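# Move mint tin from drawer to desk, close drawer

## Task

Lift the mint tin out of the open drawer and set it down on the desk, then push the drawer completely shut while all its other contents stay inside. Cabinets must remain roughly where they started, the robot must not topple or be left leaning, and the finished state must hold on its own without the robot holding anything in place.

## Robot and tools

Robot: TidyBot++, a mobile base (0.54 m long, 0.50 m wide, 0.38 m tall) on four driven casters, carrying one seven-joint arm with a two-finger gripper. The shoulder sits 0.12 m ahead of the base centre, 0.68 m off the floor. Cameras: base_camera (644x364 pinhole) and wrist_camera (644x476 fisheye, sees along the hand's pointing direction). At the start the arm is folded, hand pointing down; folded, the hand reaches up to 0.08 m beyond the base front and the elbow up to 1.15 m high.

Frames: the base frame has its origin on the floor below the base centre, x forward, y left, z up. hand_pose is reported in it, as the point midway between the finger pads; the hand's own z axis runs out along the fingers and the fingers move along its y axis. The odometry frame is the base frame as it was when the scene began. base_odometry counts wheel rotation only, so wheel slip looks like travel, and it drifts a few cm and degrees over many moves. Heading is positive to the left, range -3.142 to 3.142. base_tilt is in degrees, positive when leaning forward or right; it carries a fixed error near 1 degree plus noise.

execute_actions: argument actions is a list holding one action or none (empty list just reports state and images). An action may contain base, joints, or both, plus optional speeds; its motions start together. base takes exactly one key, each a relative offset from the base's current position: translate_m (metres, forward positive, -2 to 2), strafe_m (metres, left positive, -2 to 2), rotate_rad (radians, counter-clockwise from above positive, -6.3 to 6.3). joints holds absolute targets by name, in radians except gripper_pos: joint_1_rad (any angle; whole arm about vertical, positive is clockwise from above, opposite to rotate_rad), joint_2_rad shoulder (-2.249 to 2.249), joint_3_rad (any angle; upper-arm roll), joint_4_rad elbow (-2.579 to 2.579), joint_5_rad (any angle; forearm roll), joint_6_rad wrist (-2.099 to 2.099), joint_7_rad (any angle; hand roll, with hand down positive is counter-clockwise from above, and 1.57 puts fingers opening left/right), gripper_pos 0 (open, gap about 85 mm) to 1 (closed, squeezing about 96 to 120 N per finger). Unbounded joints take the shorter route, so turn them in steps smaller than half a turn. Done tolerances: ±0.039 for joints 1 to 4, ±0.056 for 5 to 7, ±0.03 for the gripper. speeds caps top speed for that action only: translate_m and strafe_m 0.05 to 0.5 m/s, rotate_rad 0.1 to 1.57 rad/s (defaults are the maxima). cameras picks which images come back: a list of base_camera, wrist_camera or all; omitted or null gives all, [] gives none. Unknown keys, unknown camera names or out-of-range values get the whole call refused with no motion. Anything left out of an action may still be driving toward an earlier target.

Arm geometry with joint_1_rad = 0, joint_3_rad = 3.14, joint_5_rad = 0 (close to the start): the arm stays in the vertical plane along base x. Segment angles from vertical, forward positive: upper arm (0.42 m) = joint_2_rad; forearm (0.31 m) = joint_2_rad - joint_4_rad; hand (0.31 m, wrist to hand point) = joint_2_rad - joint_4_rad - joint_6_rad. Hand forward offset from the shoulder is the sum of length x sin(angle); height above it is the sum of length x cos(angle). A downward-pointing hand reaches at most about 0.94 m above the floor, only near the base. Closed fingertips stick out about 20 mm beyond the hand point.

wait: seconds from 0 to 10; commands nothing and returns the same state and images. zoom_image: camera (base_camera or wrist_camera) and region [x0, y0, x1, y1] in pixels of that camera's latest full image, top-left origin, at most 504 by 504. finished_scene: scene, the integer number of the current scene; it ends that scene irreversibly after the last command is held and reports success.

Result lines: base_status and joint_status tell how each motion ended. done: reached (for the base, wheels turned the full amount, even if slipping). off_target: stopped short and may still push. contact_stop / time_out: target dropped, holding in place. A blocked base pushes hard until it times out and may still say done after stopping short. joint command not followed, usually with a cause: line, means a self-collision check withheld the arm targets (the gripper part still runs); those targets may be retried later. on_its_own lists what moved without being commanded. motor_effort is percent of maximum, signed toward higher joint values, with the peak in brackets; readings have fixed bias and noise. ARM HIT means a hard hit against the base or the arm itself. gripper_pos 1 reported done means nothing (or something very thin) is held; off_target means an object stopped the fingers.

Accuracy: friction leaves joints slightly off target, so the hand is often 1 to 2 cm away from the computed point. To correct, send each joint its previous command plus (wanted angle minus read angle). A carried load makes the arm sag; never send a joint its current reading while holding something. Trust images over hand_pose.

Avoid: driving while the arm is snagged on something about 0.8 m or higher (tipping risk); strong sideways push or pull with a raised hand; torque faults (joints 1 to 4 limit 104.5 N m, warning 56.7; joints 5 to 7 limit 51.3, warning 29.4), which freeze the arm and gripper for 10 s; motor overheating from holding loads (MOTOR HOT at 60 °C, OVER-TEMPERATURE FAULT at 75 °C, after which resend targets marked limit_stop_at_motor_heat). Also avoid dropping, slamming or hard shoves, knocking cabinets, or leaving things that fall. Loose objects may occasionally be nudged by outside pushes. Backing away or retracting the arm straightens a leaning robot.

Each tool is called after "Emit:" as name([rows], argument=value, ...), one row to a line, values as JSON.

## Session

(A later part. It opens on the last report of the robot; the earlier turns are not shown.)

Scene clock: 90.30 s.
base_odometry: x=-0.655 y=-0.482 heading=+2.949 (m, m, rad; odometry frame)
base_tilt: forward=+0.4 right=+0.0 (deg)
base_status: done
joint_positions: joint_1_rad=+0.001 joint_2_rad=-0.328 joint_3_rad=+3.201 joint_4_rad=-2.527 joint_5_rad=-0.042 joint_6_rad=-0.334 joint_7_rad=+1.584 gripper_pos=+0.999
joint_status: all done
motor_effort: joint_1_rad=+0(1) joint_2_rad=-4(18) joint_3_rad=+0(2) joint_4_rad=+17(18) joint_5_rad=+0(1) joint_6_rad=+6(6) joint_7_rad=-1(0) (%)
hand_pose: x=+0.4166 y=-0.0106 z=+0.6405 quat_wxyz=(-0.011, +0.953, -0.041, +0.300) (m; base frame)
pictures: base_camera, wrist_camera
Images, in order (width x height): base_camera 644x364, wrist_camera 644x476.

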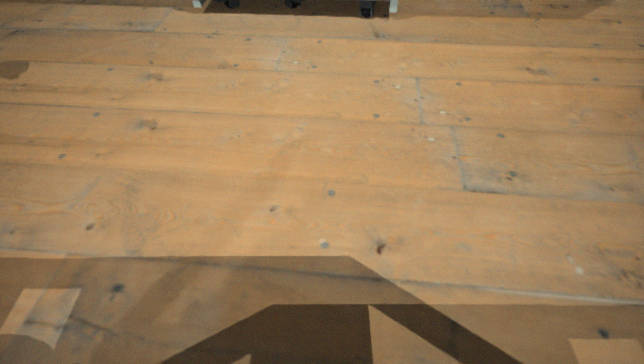

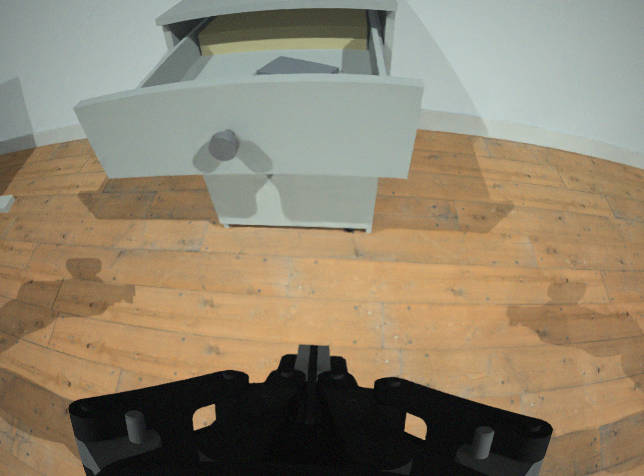

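Emit:
execute_actions([
  {"base":{"translate_m":-0.25}},
], cameras=[])

Emit:
execute_actions([
  {"base":{"strafe_m":0.1},"joints":{"joint_2_rad":0.6,"joint_4_rad":-1.9,"joint_6_rad":0.0}},
])

Scene clock: 92.43 s.
base_odometry: x=-0.410 y=-0.530 heading=+2.948 (m, m, rad; odometry frame)
base_tilt: forward=+0.3 right=+0.0 (deg)
base_status: done
joint_positions: joint_1_rad=+0.001 joint_2_rad=-0.338 joint_3_rad=+3.201 joint_4_rad=-2.530 joint_5_rad=-0.042 joint_6_rad=-0.332 joint_7_rad=+1.584 gripper_pos=+0.999
joint_status: not commanded
motor_effort: joint_1_rad=+0(1) joint_2_rad=-5(8) joint_3_rad=+0(1) joint_4_rad=+17(18) joint_5_rad=-1(0) joint_6_rad=+6(6) joint_7_rad=-1(1) (%)
hand_pose: x=+0.4158 y=-0.0105 z=+0.6421 quat_wxyz=(-0.011, +0.952, -0.041, +0.304) (m; base frame)
pictures: none
No camera images: the call's "cameras" was empty. Leave "cameras" out to get every camera's image.

Scene clock: 94.67 s.
base_odometry: x=-0.429 y=-0.628 heading=+2.948 (m, m, rad; odometry frame)
base_tilt: forward=+0.4 right=+0.0 (deg)
base_status: done
joint_positions: joint_1_rad=+0.001 joint_2_rad=+0.598 joint_3_rad=+3.200 joint_4_rad=-1.916 joint_5_rad=-0.042 joint_6_rad=-0.034 joint_7_rad=+1.584 gripper_pos=+0.999
joint_status: all done
motor_effort: joint_1_rad=+0(1) joint_2_rad=-36(37) joint_3_rad=+0(2) joint_4_rad=+13(18) joint_5_rad=+0(1) joint_6_rad=+6(6) joint_7_rad=+0(0) (%)
hand_pose: x=+0.7145 y=-0.0329 z=+0.5173 quat_wxyz=(+0.018, +0.955, -0.032, +0.293) (m; base frame)
pictures: base_camera, wrist_camera
Images, in order (width x height): base_camera 644x364, wrist_camera 644x476.

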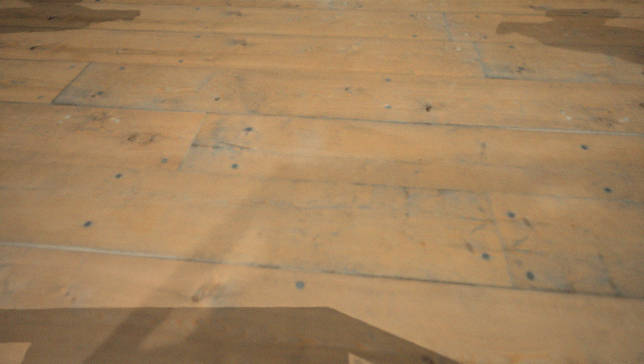

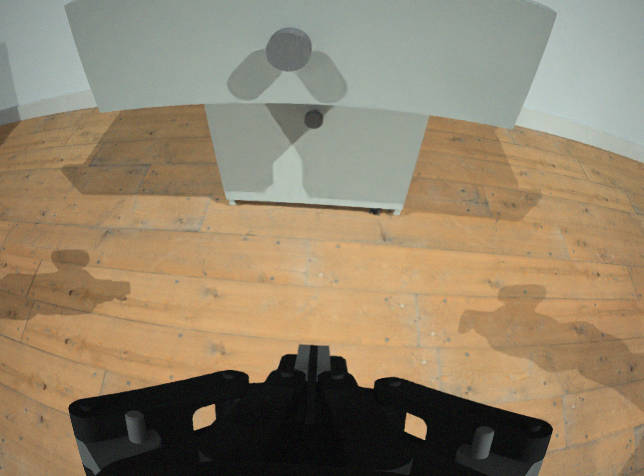

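Drive forward slowly to push.

Emit:
execute_actions([
  {"base":{"translate_m":0.45},"speeds":{"translate_m":0.12}},
])

Scene clock: 99.47 s.
base_odometry: x=-0.871 y=-0.542 heading=+2.948 (m, m, rad; odometry frame)
base_tilt: forward=+0.3 right=+0.1 (deg)
base_status: done
joint_positions: joint_1_rad=+0.002 joint_2_rad=+0.605 joint_3_rad=+3.200 joint_4_rad=-1.911 joint_5_rad=-0.042 joint_6_rad=-0.034 joint_7_rad=+1.584 gripper_pos=+0.999
joint_status: not commanded
motor_effort: joint_1_rad=+1(1) joint_2_rad=-36(44) joint_3_rad=+0(1) joint_4_rad=+13(23) joint_5_rad=-1(0) joint_6_rad=+6(14) joint_7_rad=-1(0) (%)
hand_pose: x=+0.7157 y=-0.0334 z=+0.5147 quat_wxyz=(+0.018, +0.956, -0.032, +0.292) (m; base frame)
pictures: base_camera, wrist_camera
Images, in order (width x height): base_camera 644x364, wrist_camera 644x476.

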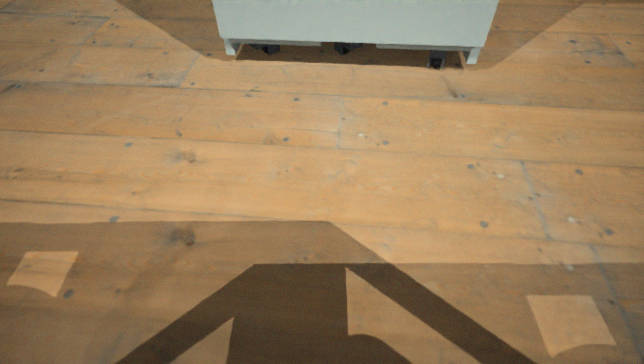

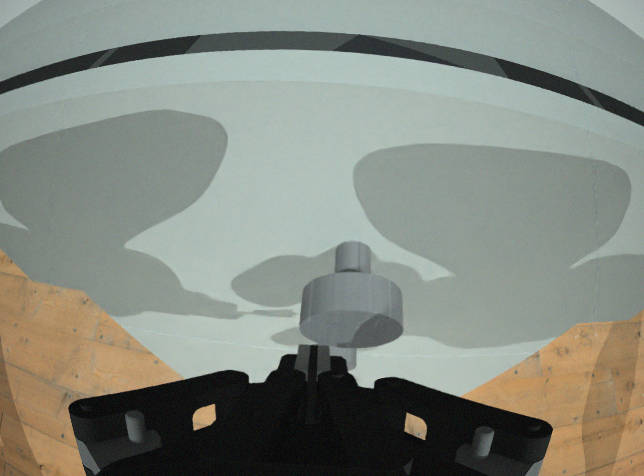

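A small gap remains; push a little more.

Emit:
execute_actions([
  {"base":{"translate_m":0.03},"speeds":{"translate_m":0.05}},
], cameras=["wrist_camera"])

Scene clock: 100.63 s.
base_odometry: x=-0.900 y=-0.536 heading=+2.948 (m, m, rad; odometry frame)
base_tilt: forward=+0.3 right=+0.1 (deg)
base_status: done
joint_positions: joint_1_rad=+0.002 joint_2_rad=+0.605 joint_3_rad=+3.200 joint_4_rad=-1.911 joint_5_rad=-0.042 joint_6_rad=-0.033 joint_7_rad=+1.584 gripper_pos=+0.999
joint_status: not commanded
motor_effort: joint_1_rad=+0(2) joint_2_rad=-35(40) joint_3_rad=+1(1) joint_4_rad=+13(16) joint_5_rad=+0(0) joint_6_rad=+5(8) joint_7_rad=-1(0) (%)
hand_pose: x=+0.7161 y=-0.0334 z=+0.5151 quat_wxyz=(+0.018, +0.956, -0.032, +0.292) (m; base frame)
pictures: wrist_camera
Images, in order (width x height): wrist_camera 644x476.

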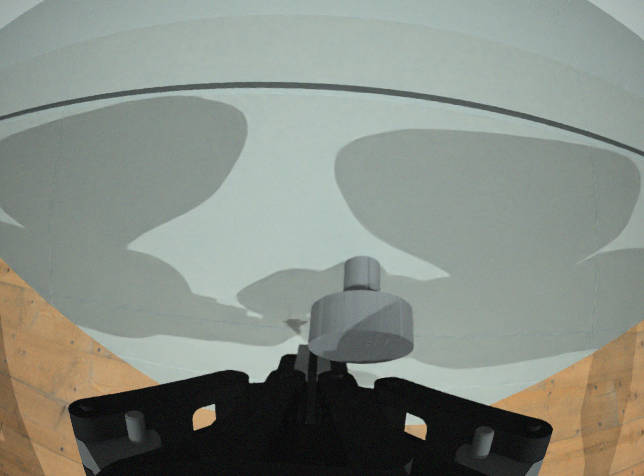

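Emit:
execute_actions([
  {"base":{"translate_m":0.012},"speeds":{"translate_m":0.05}},
], cameras=[])

Emit:
execute_actions([
  {"base":{"translate_m":-0.15}},
], cameras=["wrist_camera"])

Scene clock: 101.43 s.
base_odometry: x=-0.912 y=-0.534 heading=+2.948 (m, m, rad; odometry frame)
base_tilt: forward=+0.4 right=+0.1 (deg)
base_status: done
joint_positions: joint_1_rad=+0.002 joint_2_rad=+0.610 joint_3_rad=+3.200 joint_4_rad=-1.919 joint_5_rad=-0.042 joint_6_rad=-0.033 joint_7_rad=+1.584 gripper_pos=+0.999
joint_status: not commanded
motor_effort: joint_1_rad=+0(2) joint_2_rad=-37(42) joint_3_rad=+0(2) joint_4_rad=+15(21) joint_5_rad=+0(1) joint_6_rad=+8(12) joint_7_rad=+0(0) (%)
hand_pose: x=+0.7111 y=-0.0332 z=+0.5092 quat_wxyz=(+0.018, +0.958, -0.032, +0.286) (m; base frame)
pictures: none
No camera images: the call's "cameras" was empty. Leave "cameras" out to get every camera's image.

Scene clock: 102.87 s.
base_odometry: x=-0.765 y=-0.563 heading=+2.948 (m, m, rad; odometry frame)
base_tilt: forward=+0.3 right=+0.0 (deg)
base_status: done
joint_positions: joint_1_rad=+0.001 joint_2_rad=+0.606 joint_3_rad=+3.199 joint_4_rad=-1.903 joint_5_rad=-0.042 joint_6_rad=-0.030 joint_7_rad=+1.584 gripper_pos=+0.999
joint_status: not commanded
motor_effort: joint_1_rad=+1(3) joint_2_rad=-36(40) joint_3_rad=+0(1) joint_4_rad=+13(14) joint_5_rad=+0(0) joint_6_rad=+6(7) joint_7_rad=+0(1) (%)
hand_pose: x=+0.7206 y=-0.0327 z=+0.5177 quat_wxyz=(+0.018, +0.954, -0.032, +0.297) (m; base frame)
pictures: wrist_camera
Images, in order (width x height): wrist_camera 644x476.

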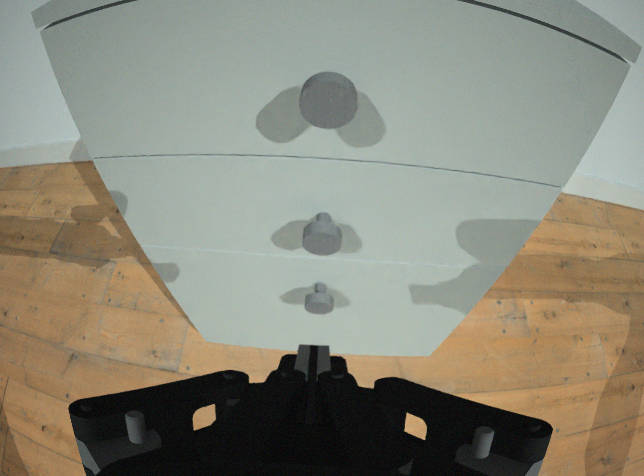

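Emit:
finished_scene(scene=1)

The scene is finished: the task was done.


## Next scene

The same job, from a new start.

Emit:
execute_actions([
  {"joints":{"joint_6_rad":0.6}},
], cameras=["wrist_camera"])

Scene clock: 1.73 s.
base_odometry: x=+0.000 y=+0.000 heading=+0.000 (m, m, rad; odometry frame)
base_tilt: forward=+0.3 right=+0.0 (deg)
base_status: not commanded
joint_positions: joint_1_rad=-0.016 joint_2_rad=-0.315 joint_3_rad=+3.154 joint_4_rad=-2.517 joint_5_rad=-0.003 joint_6_rad=+0.589 joint_7_rad=+1.573 gripper_pos=+0.000
joint_status: all done
motor_effort: joint_1_rad=+0(0) joint_2_rad=-7(7) joint_3_rad=+1(1) joint_4_rad=+18(19) joint_5_rad=+0(0) joint_6_rad=+9(9) joint_7_rad=-1(1) (%)
hand_pose: x=+0.5536 y=+0.0022 z=+0.8832 quat_wxyz=(-0.002, +0.722, +0.000, +0.692) (m; base frame)
pictures: wrist_camera
Images, in order (width x height): wrist_camera 644x476.

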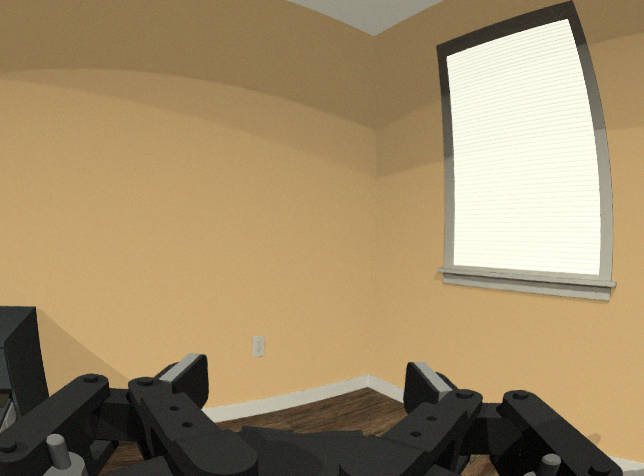

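Emit:
execute_actions([
  {"base":{"rotate_rad":1.7}},
], cameras=["wrist_camera"])

Scene clock: 4.40 s.
base_odometry: x=+0.000 y=+0.000 heading=+1.699 (m, m, rad; odometry frame)
base_tilt: forward=+0.4 right=+0.1 (deg)
base_status: done
joint_positions: joint_1_rad=-0.016 joint_2_rad=-0.315 joint_3_rad=+3.153 joint_4_rad=-2.517 joint_5_rad=-0.003 joint_6_rad=+0.589 joint_7_rad=+1.573 gripper_pos=+0.000
joint_status: not commanded
motor_effort: joint_1_rad=+0(1) joint_2_rad=-7(8) joint_3_rad=+0(1) joint_4_rad=+19(18) joint_5_rad=+0(0) joint_6_rad=+9(9) joint_7_rad=+0(0) (%)
hand_pose: x=+0.5536 y=+0.0023 z=+0.8832 quat_wxyz=(-0.002, +0.722, +0.000, +0.692) (m; base frame)
pictures: wrist_camera
Images, in order (width x height): wrist_camera 644x476.

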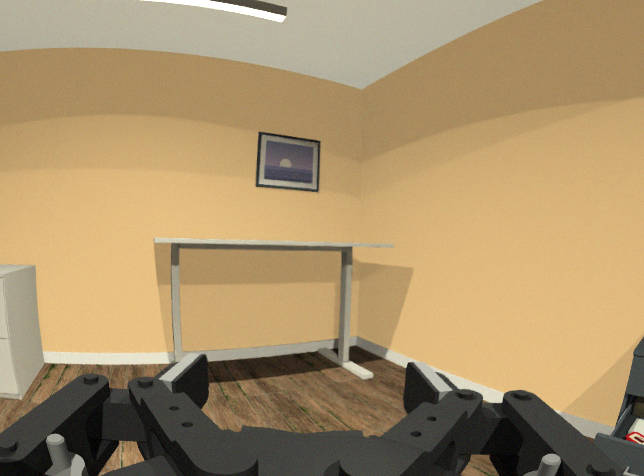

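Emit:
execute_actions([
  {"base":{"rotate_rad":-1.0},"joints":{"joint_6_rad":0.2}},
], cameras=["wrist_camera"])

Scene clock: 6.50 s.
base_odometry: x=+0.000 y=+0.000 heading=+0.700 (m, m, rad; odometry frame)
base_tilt: forward=+0.3 right=+0.0 (deg)
base_status: done
joint_positions: joint_1_rad=-0.016 joint_2_rad=-0.315 joint_3_rad=+3.155 joint_4_rad=-2.519 joint_5_rad=-0.003 joint_6_rad=+0.211 joint_7_rad=+1.573 gripper_pos=+0.000
joint_status: all done
motor_effort: joint_1_rad=+0(1) joint_2_rad=-7(8) joint_3_rad=+1(1) joint_4_rad=+18(20) joint_5_rad=-1(0) joint_6_rad=+8(10) joint_7_rad=+0(1) (%)
hand_pose: x=+0.5263 y=+0.0021 z=+0.7684 quat_wxyz=(-0.002, +0.839, +0.000, +0.543) (m; base frame)
pictures: wrist_camera
Images, in order (width x height): wrist_camera 644x476.

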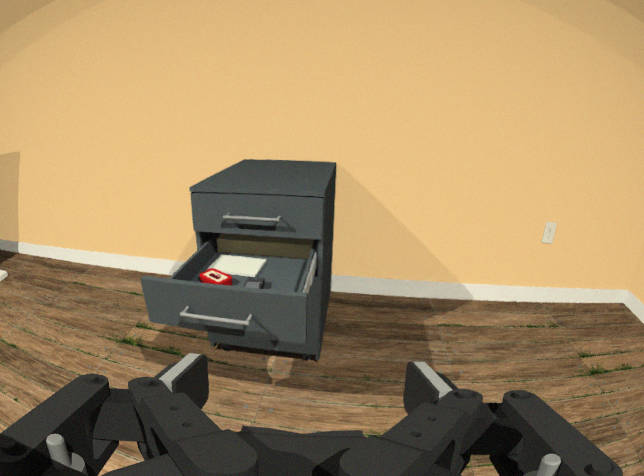

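Emit:
execute_actions([
  {"base":{"strafe_m":0.22},"joints":{"joint_1_rad":0,"joint_2_rad":0.3,"joint_4_rad":-1.6,"joint_6_rad":-1.24}},
], cameras=[])

Emit:
execute_actions([
  {"base":{"translate_m":0.6}},
])

Scene clock: 9.07 s.
base_odometry: x=-0.142 y=+0.168 heading=+0.699 (m, m, rad; odometry frame)
base_tilt: forward=+0.3 right=+0.0 (deg)
base_status: done
joint_positions: joint_1_rad=-0.012 joint_2_rad=+0.289 joint_3_rad=+3.153 joint_4_rad=-1.614 joint_5_rad=-0.003 joint_6_rad=-1.211 joint_7_rad=+1.573 gripper_pos=+0.000
joint_status: all done
motor_effort: joint_1_rad=+1(3) joint_2_rad=-28(28) joint_3_rad=+0(2) joint_4_rad=+16(19) joint_5_rad=-1(1) joint_6_rad=+1(9) joint_7_rad=-1(1) (%)
hand_pose: x=+0.5448 y=+0.0024 z=+0.6714 quat_wxyz=(+0.000, +1.000, +0.001, +0.014) (m; base frame)
pictures: none
No camera images: the call's "cameras" was empty. Leave "cameras" out to get every camera's image.

Scene clock: 11.57 s.
base_odometry: x=+0.317 y=+0.555 heading=+0.700 (m, m, rad; odometry frame)
base_tilt: forward=+0.3 right=+0.0 (deg)
base_status: done
joint_positions: joint_1_rad=-0.011 joint_2_rad=+0.294 joint_3_rad=+3.153 joint_4_rad=-1.611 joint_5_rad=-0.003 joint_6_rad=-1.215 joint_7_rad=+1.573 gripper_pos=+0.000
joint_status: not commanded
motor_effort: joint_1_rad=+1(1) joint_2_rad=-29(30) joint_3_rad=+0(1) joint_4_rad=+16(17) joint_5_rad=-1(1) joint_6_rad=+1(2) joint_7_rad=-1(1) (%)
hand_pose: x=+0.5449 y=+0.0022 z=+0.6702 quat_wxyz=(+0.000, +1.000, +0.001, +0.011) (m; base frame)
pictures: base_camera, wrist_camera
Images, in order (width x height): base_camera 644x364, wrist_camera 644x476.

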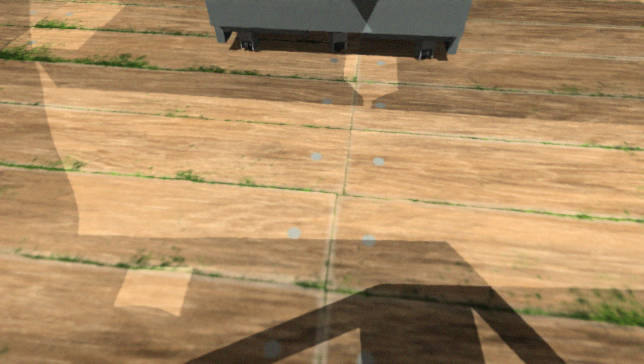

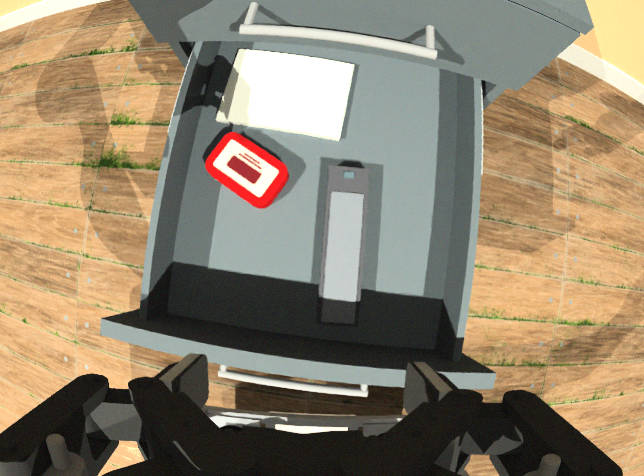

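Emit:
execute_actions([
  {"joints":{"joint_1_rad":-0.157,"joint_2_rad":0.864,"joint_4_rad":-1.297,"joint_6_rad":-0.98,"joint_7_rad":-0.62}},
], cameras=["wrist_camera"])

Scene clock: 14.43 s.
base_odometry: x=+0.317 y=+0.555 heading=+0.700 (m, m, rad; odometry frame)
base_tilt: forward=+0.3 right=+0.1 (deg)
base_status: not commanded
joint_positions: joint_1_rad=-0.147 joint_2_rad=+0.863 joint_3_rad=+3.153 joint_4_rad=-1.311 joint_5_rad=-0.003 joint_6_rad=-1.009 joint_7_rad=-0.593 gripper_pos=+0.000
joint_status: all done
motor_effort: joint_1_rad=+1(1) joint_2_rad=-44(47) joint_3_rad=-1(1) joint_4_rad=+13(16) joint_5_rad=+0(1) joint_6_rad=+0(1) joint_7_rad=+0(0) (%)
hand_pose: x=+0.6793 y=+0.0785 z=+0.4661 quat_wxyz=(+0.020, +0.529, -0.848, -0.005) (m; base frame)
pictures: wrist_camera
Images, in order (width x height): wrist_camera 644x476.

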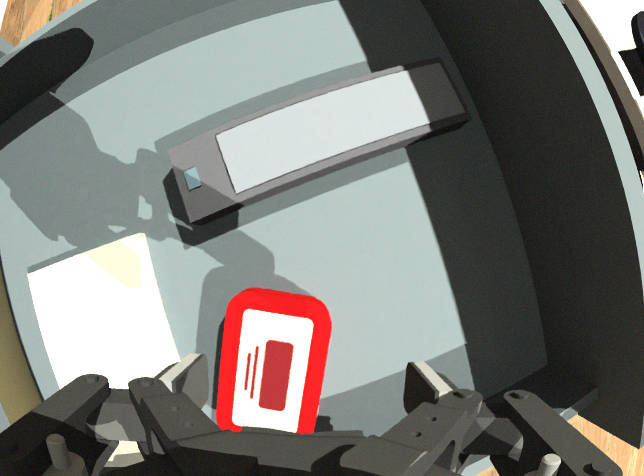

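Emit:
execute_actions([
  {"joints":{"joint_1_rad":-0.113,"joint_2_rad":0.984,"joint_4_rad":-1.30,"joint_6_rad":-0.857}},
], cameras=["wrist_camera"])

Scene clock: 15.93 s.
base_odometry: x=+0.317 y=+0.555 heading=+0.700 (m, m, rad; odometry frame)
base_tilt: forward=+0.3 right=+0.0 (deg)
base_status: not commanded
joint_positions: joint_1_rad=-0.122 joint_2_rad=+0.984 joint_3_rad=+3.153 joint_4_rad=-1.309 joint_5_rad=-0.003 joint_6_rad=-0.886 joint_7_rad=-0.593 gripper_pos=+0.000
joint_status: all done
motor_effort: joint_1_rad=+1(1) joint_2_rad=-46(49) joint_3_rad=-1(1) joint_4_rad=+13(14) joint_5_rad=-1(0) joint_6_rad=+0(0) joint_7_rad=-1(1) (%)
hand_pose: x=+0.6898 y=+0.0654 z=+0.3954 quat_wxyz=(+0.019, +0.519, -0.855, -0.004) (m; base frame)
pictures: wrist_camera
Images, in order (width x height): wrist_camera 644x476.

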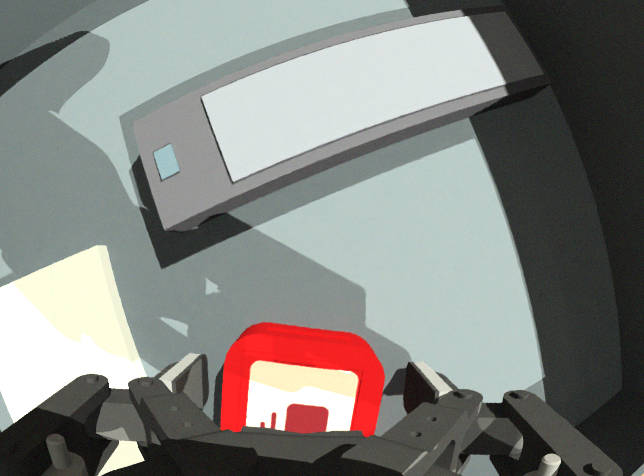

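Emit:
execute_actions([
  {"joints":{"gripper_pos":1}},
], cameras=[])

Scene clock: 17.17 s.
base_odometry: x=+0.317 y=+0.555 heading=+0.700 (m, m, rad; odometry frame)
base_tilt: forward=+0.4 right=+0.1 (deg)
base_status: not commanded
joint_positions: joint_1_rad=-0.119 joint_2_rad=+0.976 joint_3_rad=+3.154 joint_4_rad=-1.304 joint_5_rad=-0.003 joint_6_rad=-0.883 joint_7_rad=-0.593 gripper_pos=+0.359
joint_status: gripper_pos off_target (ended at +0.359, target +1.000)
motor_effort: joint_1_rad=+0(2) joint_2_rad=-45(48) joint_3_rad=-1(3) joint_4_rad=+12(13) joint_5_rad=+0(2) joint_6_rad=+1(3) joint_7_rad=-1(0) (%)
hand_pose: x=+0.6958 y=+0.0643 z=+0.4016 quat_wxyz=(+0.011, +0.518, -0.855, -0.001) (m; base frame)
pictures: none
No camera images: the call's "cameras" was empty. Leave "cameras" out to get every camera's image.

Emit:
execute_actions([
  {"joints":{"joint_2_rad":0.75,"joint_4_rad":-1.25,"joint_6_rad":-1.14}},
], cameras=[])

Emit:
execute_actions([
  {"joints":{"joint_1_rad":0,"joint_2_rad":0.0,"joint_4_rad":-1.2,"joint_6_rad":-1.94,"joint_7_rad":1.57}},
], cameras=[])

Emit:
execute_actions([
  {"base":{"rotate_rad":1.2},"joints":{"joint_6_rad":-0.6}},
], cameras=["wrist_camera"])

Scene clock: 18.97 s.
base_odometry: x=+0.317 y=+0.555 heading=+0.700 (m, m, rad; odometry frame)
base_tilt: forward=+0.3 right=+0.1 (deg)
base_status: not commanded
joint_positions: joint_1_rad=-0.119 joint_2_rad=+0.751 joint_3_rad=+3.154 joint_4_rad=-1.258 joint_5_rad=-0.003 joint_6_rad=-1.111 joint_7_rad=-0.593 gripper_pos=+0.359
joint_status: all done
motor_effort: joint_1_rad=+0(0) joint_2_rad=-44(51) joint_3_rad=-1(1) joint_4_rad=+16(16) joint_5_rad=-1(0) joint_6_rad=+1(2) joint_7_rad=+0(0) (%)
hand_pose: x=+0.6940 y=+0.0647 z=+0.5450 quat_wxyz=(-0.009, +0.517, -0.856, +0.007) (m; base frame)
pictures: none
No camera images: the call's "cameras" was empty. Leave "cameras" out to get every camera's image.

Scene clock: 21.47 s.
base_odometry: x=+0.317 y=+0.555 heading=+0.700 (m, m, rad; odometry frame)
base_tilt: forward=+0.3 right=+0.0 (deg)
base_status: not commanded
joint_positions: joint_1_rad=-0.014 joint_2_rad=-0.001 joint_3_rad=+3.154 joint_4_rad=-1.215 joint_5_rad=-0.003 joint_6_rad=-1.914 joint_7_rad=+1.539 gripper_pos=+0.359
joint_status: all done
motor_effort: joint_1_rad=+0(1) joint_2_rad=-17(47) joint_3_rad=-1(1) joint_4_rad=+16(17) joint_5_rad=+0(0) joint_6_rad=+1(2) joint_7_rad=+0(0) (%)
hand_pose: x=+0.4174 y=+0.0029 z=+0.9012 quat_wxyz=(-0.001, +1.000, -0.014, +0.007) (m; base frame)
pictures: none
No camera images: the call's "cameras" was empty. Leave "cameras" out to get every camera's image.

Scene clock: 23.50 s.
base_odometry: x=+0.317 y=+0.555 heading=+1.899 (m, m, rad; odometry frame)
base_tilt: forward=+0.4 right=+0.1 (deg)
base_status: done
joint_positions: joint_1_rad=-0.006 joint_2_rad=+0.006 joint_3_rad=+3.148 joint_4_rad=-1.209 joint_5_rad=-0.003 joint_6_rad=-0.614 joint_7_rad=+1.539 gripper_pos=+0.359
joint_status: all done
motor_effort: joint_1_rad=+0(3) joint_2_rad=-23(26) joint_3_rad=+0(3) joint_4_rad=+21(21) joint_5_rad=-1(2) joint_6_rad=+10(9) joint_7_rad=-1(0) (%)
hand_pose: x=+0.7173 y=+0.0013 z=+1.1323 quat_wxyz=(-0.011, +0.792, -0.013, +0.610) (m; base frame)
pictures: wrist_camera
Images, in order (width x height): wrist_camera 644x476.

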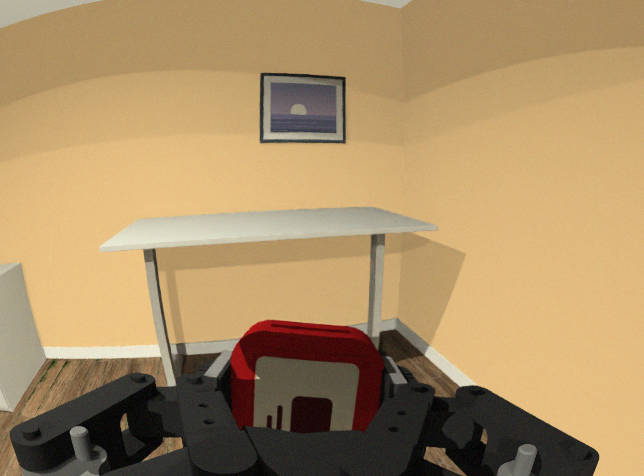

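Emit:
execute_actions([
  {"base":{"translate_m":1.3},"joints":{"joint_2_rad":0.5,"joint_4_rad":-0.1,"joint_6_rad":-2.09}},
])

Scene clock: 30.60 s.
base_odometry: x=-0.103 y=+1.785 heading=+1.900 (m, m, rad; odometry frame)
base_tilt: forward=+0.3 right=+0.0 (deg)
base_status: done
joint_positions: joint_1_rad=-0.006 joint_2_rad=+0.505 joint_3_rad=+3.148 joint_4_rad=-0.116 joint_5_rad=-0.003 joint_6_rad=-2.064 joint_7_rad=+1.539 gripper_pos=+0.359
joint_status: all done
motor_effort: joint_1_rad=+0(1) joint_2_rad=-32(36) joint_3_rad=+0(1) joint_4_rad=+12(22) joint_5_rad=-2(1) joint_6_rad=+5(10) joint_7_rad=-1(0) (%)
hand_pose: x=+0.6427 y=+0.0032 z=+1.0263 quat_wxyz=(-0.003, +0.974, -0.014, +0.226) (m; base frame)
pictures: base_camera, wrist_camera
Images, in order (width x height): base_camera 644x364, wrist_camera 644x476.

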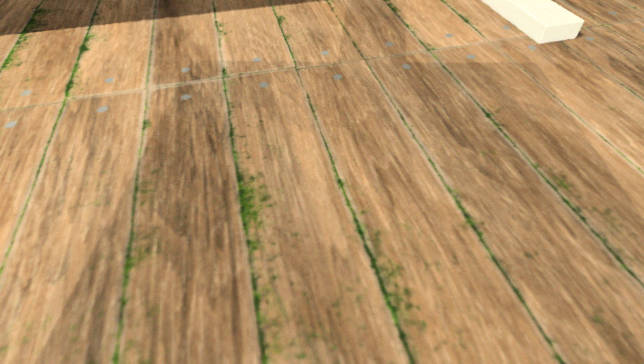

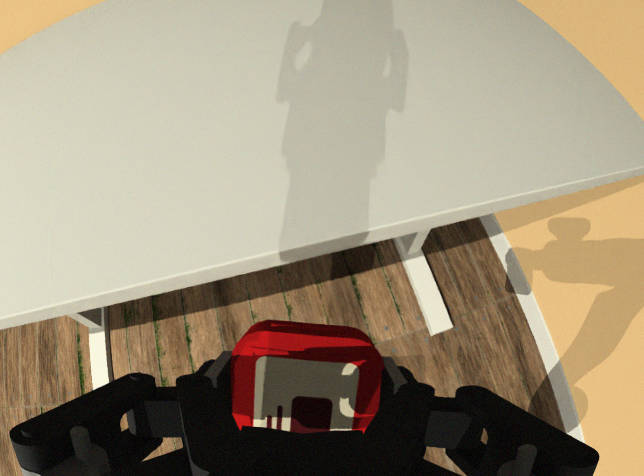

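Edge still ahead; drive more.

Emit:
execute_actions([
  {"base":{"translate_m":0.35}},
], cameras=["wrist_camera"])

Scene clock: 32.73 s.
base_odometry: x=-0.216 y=+2.117 heading=+1.900 (m, m, rad; odometry frame)
base_tilt: forward=+0.3 right=+0.0 (deg)
base_status: done
joint_positions: joint_1_rad=-0.006 joint_2_rad=+0.511 joint_3_rad=+3.148 joint_4_rad=-0.114 joint_5_rad=-0.003 joint_6_rad=-2.065 joint_7_rad=+1.539 gripper_pos=+0.359
joint_status: not commanded
motor_effort: joint_1_rad=+0(2) joint_2_rad=-33(37) joint_3_rad=+0(0) joint_4_rad=+12(13) joint_5_rad=-1(0) joint_6_rad=+5(5) joint_7_rad=-1(0) (%)
hand_pose: x=+0.6446 y=+0.0033 z=+1.0236 quat_wxyz=(-0.003, +0.975, -0.014, +0.224) (m; base frame)
pictures: wrist_camera
Images, in order (width x height): wrist_camera 644x476.

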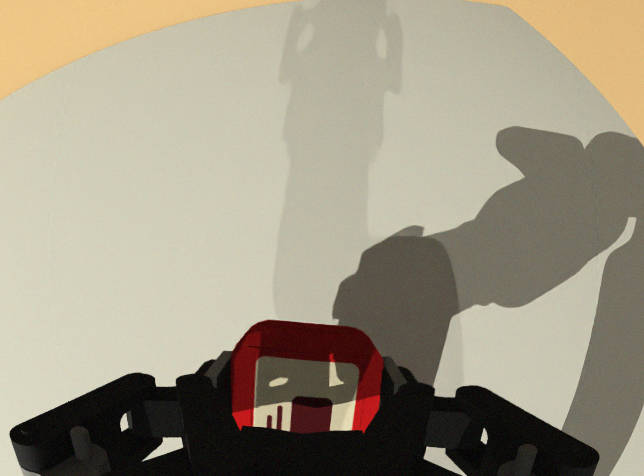

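Emit:
execute_actions([
  {"joints":{"joint_2_rad":0.72}},
], cameras=[])

Scene clock: 34.43 s.
base_odometry: x=-0.216 y=+2.117 heading=+1.900 (m, m, rad; odometry frame)
base_tilt: forward=+0.3 right=+0.1 (deg)
base_status: not commanded
joint_positions: joint_1_rad=-0.006 joint_2_rad=+0.645 joint_3_rad=+3.148 joint_4_rad=-0.081 joint_5_rad=-0.003 joint_6_rad=-2.067 joint_7_rad=+1.539 gripper_pos=+0.359
joint_status: joint_2_rad off_target (ended at +0.645, target +0.720)
motor_effort: joint_1_rad=+0(2) joint_2_rad=-19(33) joint_3_rad=+0(2) joint_4_rad=+5(12) joint_5_rad=-1(2) joint_6_rad=+4(5) joint_7_rad=-1(0) (%)
hand_pose: x=+0.6868 y=+0.0035 z=+0.9607 quat_wxyz=(-0.002, +0.985, -0.014, +0.173) (m; base frame)
pictures: none
No camera images: the call's "cameras" was empty. Leave "cameras" out to get every camera's image.

In contact. Release and lift.

Emit:
execute_actions([
  {"joints":{"gripper_pos":0}},
], cameras=[])

Emit:
execute_actions([
  {"joints":{"joint_2_rad":0.4}},
], cameras=["wrist_camera"])

Scene clock: 36.30 s.
base_odometry: x=-0.216 y=+2.117 heading=+1.900 (m, m, rad; odometry frame)
base_tilt: forward=+0.3 right=+0.0 (deg)
base_status: not commanded
joint_positions: joint_1_rad=-0.010 joint_2_rad=+0.659 joint_3_rad=+3.148 joint_4_rad=-0.079 joint_5_rad=-0.003 joint_6_rad=-2.068 joint_7_rad=+1.539 gripper_pos=+0.000
joint_status: all done
motor_effort: joint_1_rad=+3(5) joint_2_rad=-27(33) joint_3_rad=+1(1) joint_4_rad=+8(12) joint_5_rad=+0(1) joint_6_rad=+1(5) joint_7_rad=-1(1) (%)
hand_pose: x=+0.6908 y=+0.0057 z=+0.9528 quat_wxyz=(-0.002, +0.986, -0.012, +0.167) (m; base frame)
pictures: none
No camera images: the call's "cameras" was empty. Leave "cameras" out to get every camera's image.

Scene clock: 38.13 s.
base_odometry: x=-0.216 y=+2.117 heading=+1.900 (m, m, rad; odometry frame)
base_tilt: forward=+0.3 right=+0.0 (deg)
base_status: not commanded
joint_positions: joint_1_rad=-0.008 joint_2_rad=+0.395 joint_3_rad=+3.148 joint_4_rad=-0.101 joint_5_rad=-0.003 joint_6_rad=-2.068 joint_7_rad=+1.539 gripper_pos=+0.000
joint_status: all done
motor_effort: joint_1_rad=+0(3) joint_2_rad=-27(43) joint_3_rad=+0(0) joint_4_rad=+11(15) joint_5_rad=+0(1) joint_6_rad=+5(6) joint_7_rad=-1(1) (%)
hand_pose: x=+0.6003 y=+0.0040 z=+1.0862 quat_wxyz=(-0.004, +0.958, -0.013, +0.285) (m; base frame)
pictures: wrist_camera
Images, in order (width x height): wrist_camera 644x476.

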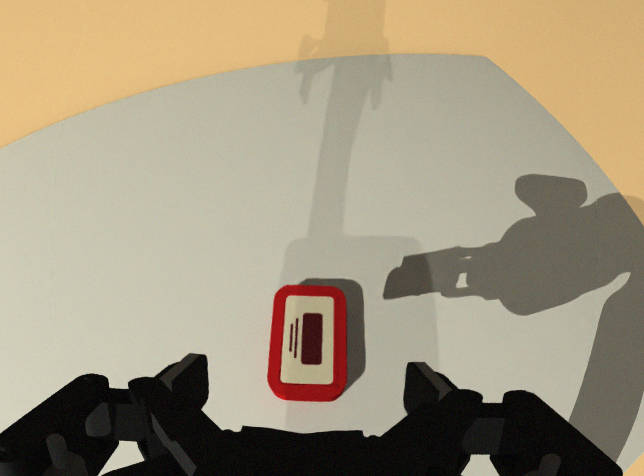

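Emit:
execute_actions([
  {"base":{"translate_m":-1.65},"joints":{"gripper_pos":1,"joint_2_rad":-0.34,"joint_4_rad":-2.54,"joint_6_rad":-0.3}},
], cameras=[])

Emit:
execute_actions([
  {"base":{"rotate_rad":-1.2}},
], cameras=[])

Emit:
execute_actions([
  {"base":{"translate_m":-0.45},"joints":{"joint_2_rad":1.0,"joint_4_rad":-1.6,"joint_6_rad":0.1}},
])

Scene clock: 43.20 s.
base_odometry: x=+0.319 y=+0.556 heading=+1.901 (m, m, rad; odometry frame)
base_tilt: forward=+0.3 right=+0.1 (deg)
base_status: done
joint_positions: joint_1_rad=-0.007 joint_2_rad=-0.332 joint_3_rad=+3.148 joint_4_rad=-2.530 joint_5_rad=-0.003 joint_6_rad=-0.331 joint_7_rad=+1.539 gripper_pos=+0.999
joint_status: all done
motor_effort: joint_1_rad=+1(3) joint_2_rad=-5(31) joint_3_rad=+0(1) joint_4_rad=+16(20) joint_5_rad=+0(2) joint_6_rad=+6(7) joint_7_rad=+0(0) (%)
hand_pose: x=+0.4154 y=+0.0020 z=+0.6404 quat_wxyz=(-0.007, +0.953, -0.016, +0.301) (m; base frame)
pictures: none
No camera images: the call's "cameras" was empty. Leave "cameras" out to get every camera's image.

Scene clock: 45.23 s.
base_odometry: x=+0.320 y=+0.556 heading=+0.702 (m, m, rad; odometry frame)
base_tilt: forward=+0.3 right=+0.1 (deg)
base_status: done
joint_positions: joint_1_rad=-0.007 joint_2_rad=-0.332 joint_3_rad=+3.149 joint_4_rad=-2.530 joint_5_rad=-0.003 joint_6_rad=-0.329 joint_7_rad=+1.539 gripper_pos=+0.999
joint_status: not commanded
motor_effort: joint_1_rad=+0(1) joint_2_rad=-4(5) joint_3_rad=+0(2) joint_4_rad=+17(17) joint_5_rad=-1(1) joint_6_rad=+6(6) joint_7_rad=+0(0) (%)
hand_pose: x=+0.4160 y=+0.0017 z=+0.6408 quat_wxyz=(-0.007, +0.953, -0.017, +0.303) (m; base frame)
pictures: none
No camera images: the call's "cameras" was empty. Leave "cameras" out to get every camera's image.

Scene clock: 47.83 s.
base_odometry: x=-0.024 y=+0.265 heading=+0.702 (m, m, rad; odometry frame)
base_tilt: forward=+0.3 right=+0.1 (deg)
base_status: done
joint_positions: joint_1_rad=-0.007 joint_2_rad=+0.995 joint_3_rad=+3.149 joint_4_rad=-1.615 joint_5_rad=-0.003 joint_6_rad=+0.069 joint_7_rad=+1.539 gripper_pos=+0.999
joint_status: all done
motor_effort: joint_1_rad=+0(1) joint_2_rad=-46(48) joint_3_rad=-1(1) joint_4_rad=+11(16) joint_5_rad=-1(0) joint_6_rad=+5(6) joint_7_rad=+0(0) (%)
hand_pose: x=+0.8072 y=+0.0014 z=+0.3828 quat_wxyz=(-0.002, +0.955, -0.014, +0.296) (m; base frame)
pictures: base_camera, wrist_camera
Images, in order (width x height): base_camera 644x364, wrist_camera 644x476.

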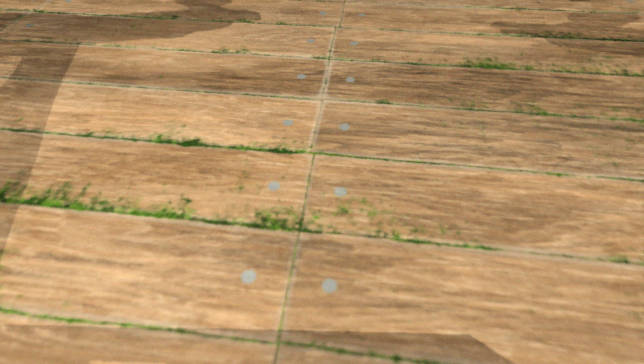

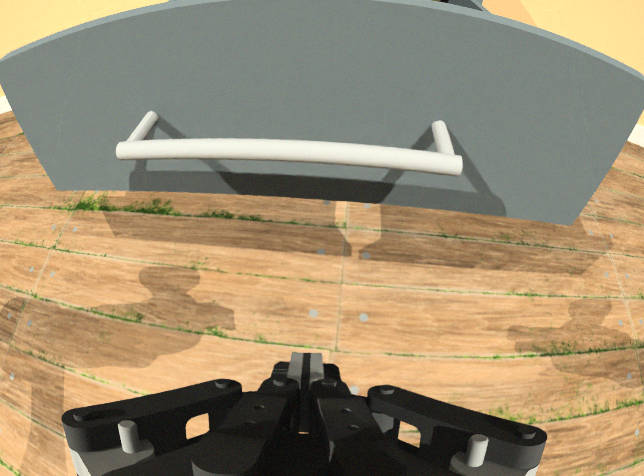

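Emit:
execute_actions([
  {"base":{"translate_m":0.4},"speeds":{"translate_m":0.12}},
])

Scene clock: 51.97 s.
base_odometry: x=+0.281 y=+0.523 heading=+0.701 (m, m, rad; odometry frame)
base_tilt: forward=+0.4 right=+0.1 (deg)
base_status: done
joint_positions: joint_1_rad=-0.006 joint_2_rad=+0.998 joint_3_rad=+3.149 joint_4_rad=-1.606 joint_5_rad=-0.003 joint_6_rad=+0.070 joint_7_rad=+1.539 gripper_pos=+0.999
joint_status: not commanded
motor_effort: joint_1_rad=+0(2) joint_2_rad=-46(50) joint_3_rad=-1(2) joint_4_rad=+12(21) joint_5_rad=-1(0) joint_6_rad=+6(12) joint_7_rad=-1(0) (%)
hand_pose: x=+0.8115 y=+0.0010 z=+0.3843 quat_wxyz=(-0.002, +0.954, -0.014, +0.299) (m; base frame)
pictures: base_camera, wrist_camera
Images, in order (width x height): base_camera 644x364, wrist_camera 644x476.

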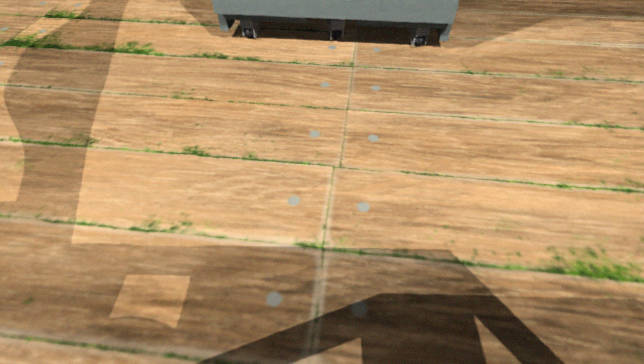

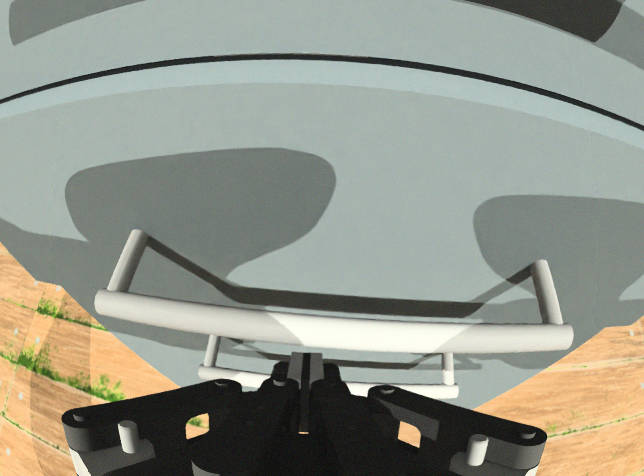

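Emit:
execute_actions([
  {"base":{"translate_m":0.015},"speeds":{"translate_m":0.05}},
], cameras=[])

Emit:
execute_actions([
  {"base":{"translate_m":-0.2}},
], cameras=["wrist_camera"])

Scene clock: 52.87 s.
base_odometry: x=+0.293 y=+0.533 heading=+0.700 (m, m, rad; odometry frame)
base_tilt: forward=+0.3 right=+0.1 (deg)
base_status: done
joint_positions: joint_1_rad=-0.006 joint_2_rad=+0.998 joint_3_rad=+3.149 joint_4_rad=-1.606 joint_5_rad=-0.003 joint_6_rad=+0.071 joint_7_rad=+1.539 gripper_pos=+0.999
joint_status: not commanded
motor_effort: joint_1_rad=+0(3) joint_2_rad=-46(49) joint_3_rad=-1(3) joint_4_rad=+11(13) joint_5_rad=+1(1) joint_6_rad=+6(6) joint_7_rad=+0(1) (%)
hand_pose: x=+0.8119 y=+0.0006 z=+0.3846 quat_wxyz=(-0.002, +0.954, -0.015, +0.300) (m; base frame)
pictures: none
No camera images: the call's "cameras" was empty. Leave "cameras" out to get every camera's image.

Scene clock: 54.53 s.
base_odometry: x=+0.140 y=+0.404 heading=+0.699 (m, m, rad; odometry frame)
base_tilt: forward=+0.3 right=+0.1 (deg)
base_status: done
joint_positions: joint_1_rad=-0.004 joint_2_rad=+0.998 joint_3_rad=+3.149 joint_4_rad=-1.605 joint_5_rad=-0.003 joint_6_rad=+0.073 joint_7_rad=+1.539 gripper_pos=+0.999
joint_status: not commanded
motor_effort: joint_1_rad=+1(2) joint_2_rad=-48(49) joint_3_rad=-1(2) joint_4_rad=+12(14) joint_5_rad=+0(0) joint_6_rad=+6(7) joint_7_rad=+0(0) (%)
hand_pose: x=+0.8128 y=-0.0004 z=+0.3852 quat_wxyz=(-0.002, +0.953, -0.015, +0.301) (m; base frame)
pictures: wrist_camera
Images, in order (width x height): wrist_camera 644x476.

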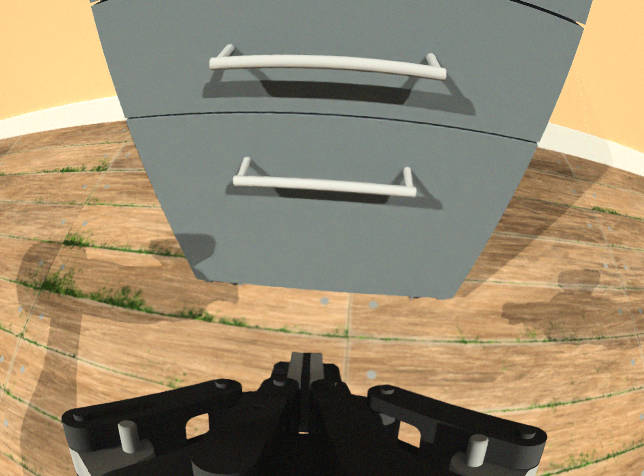

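Emit:
finished_scene(scene=2)

The scene is finished: the task was done.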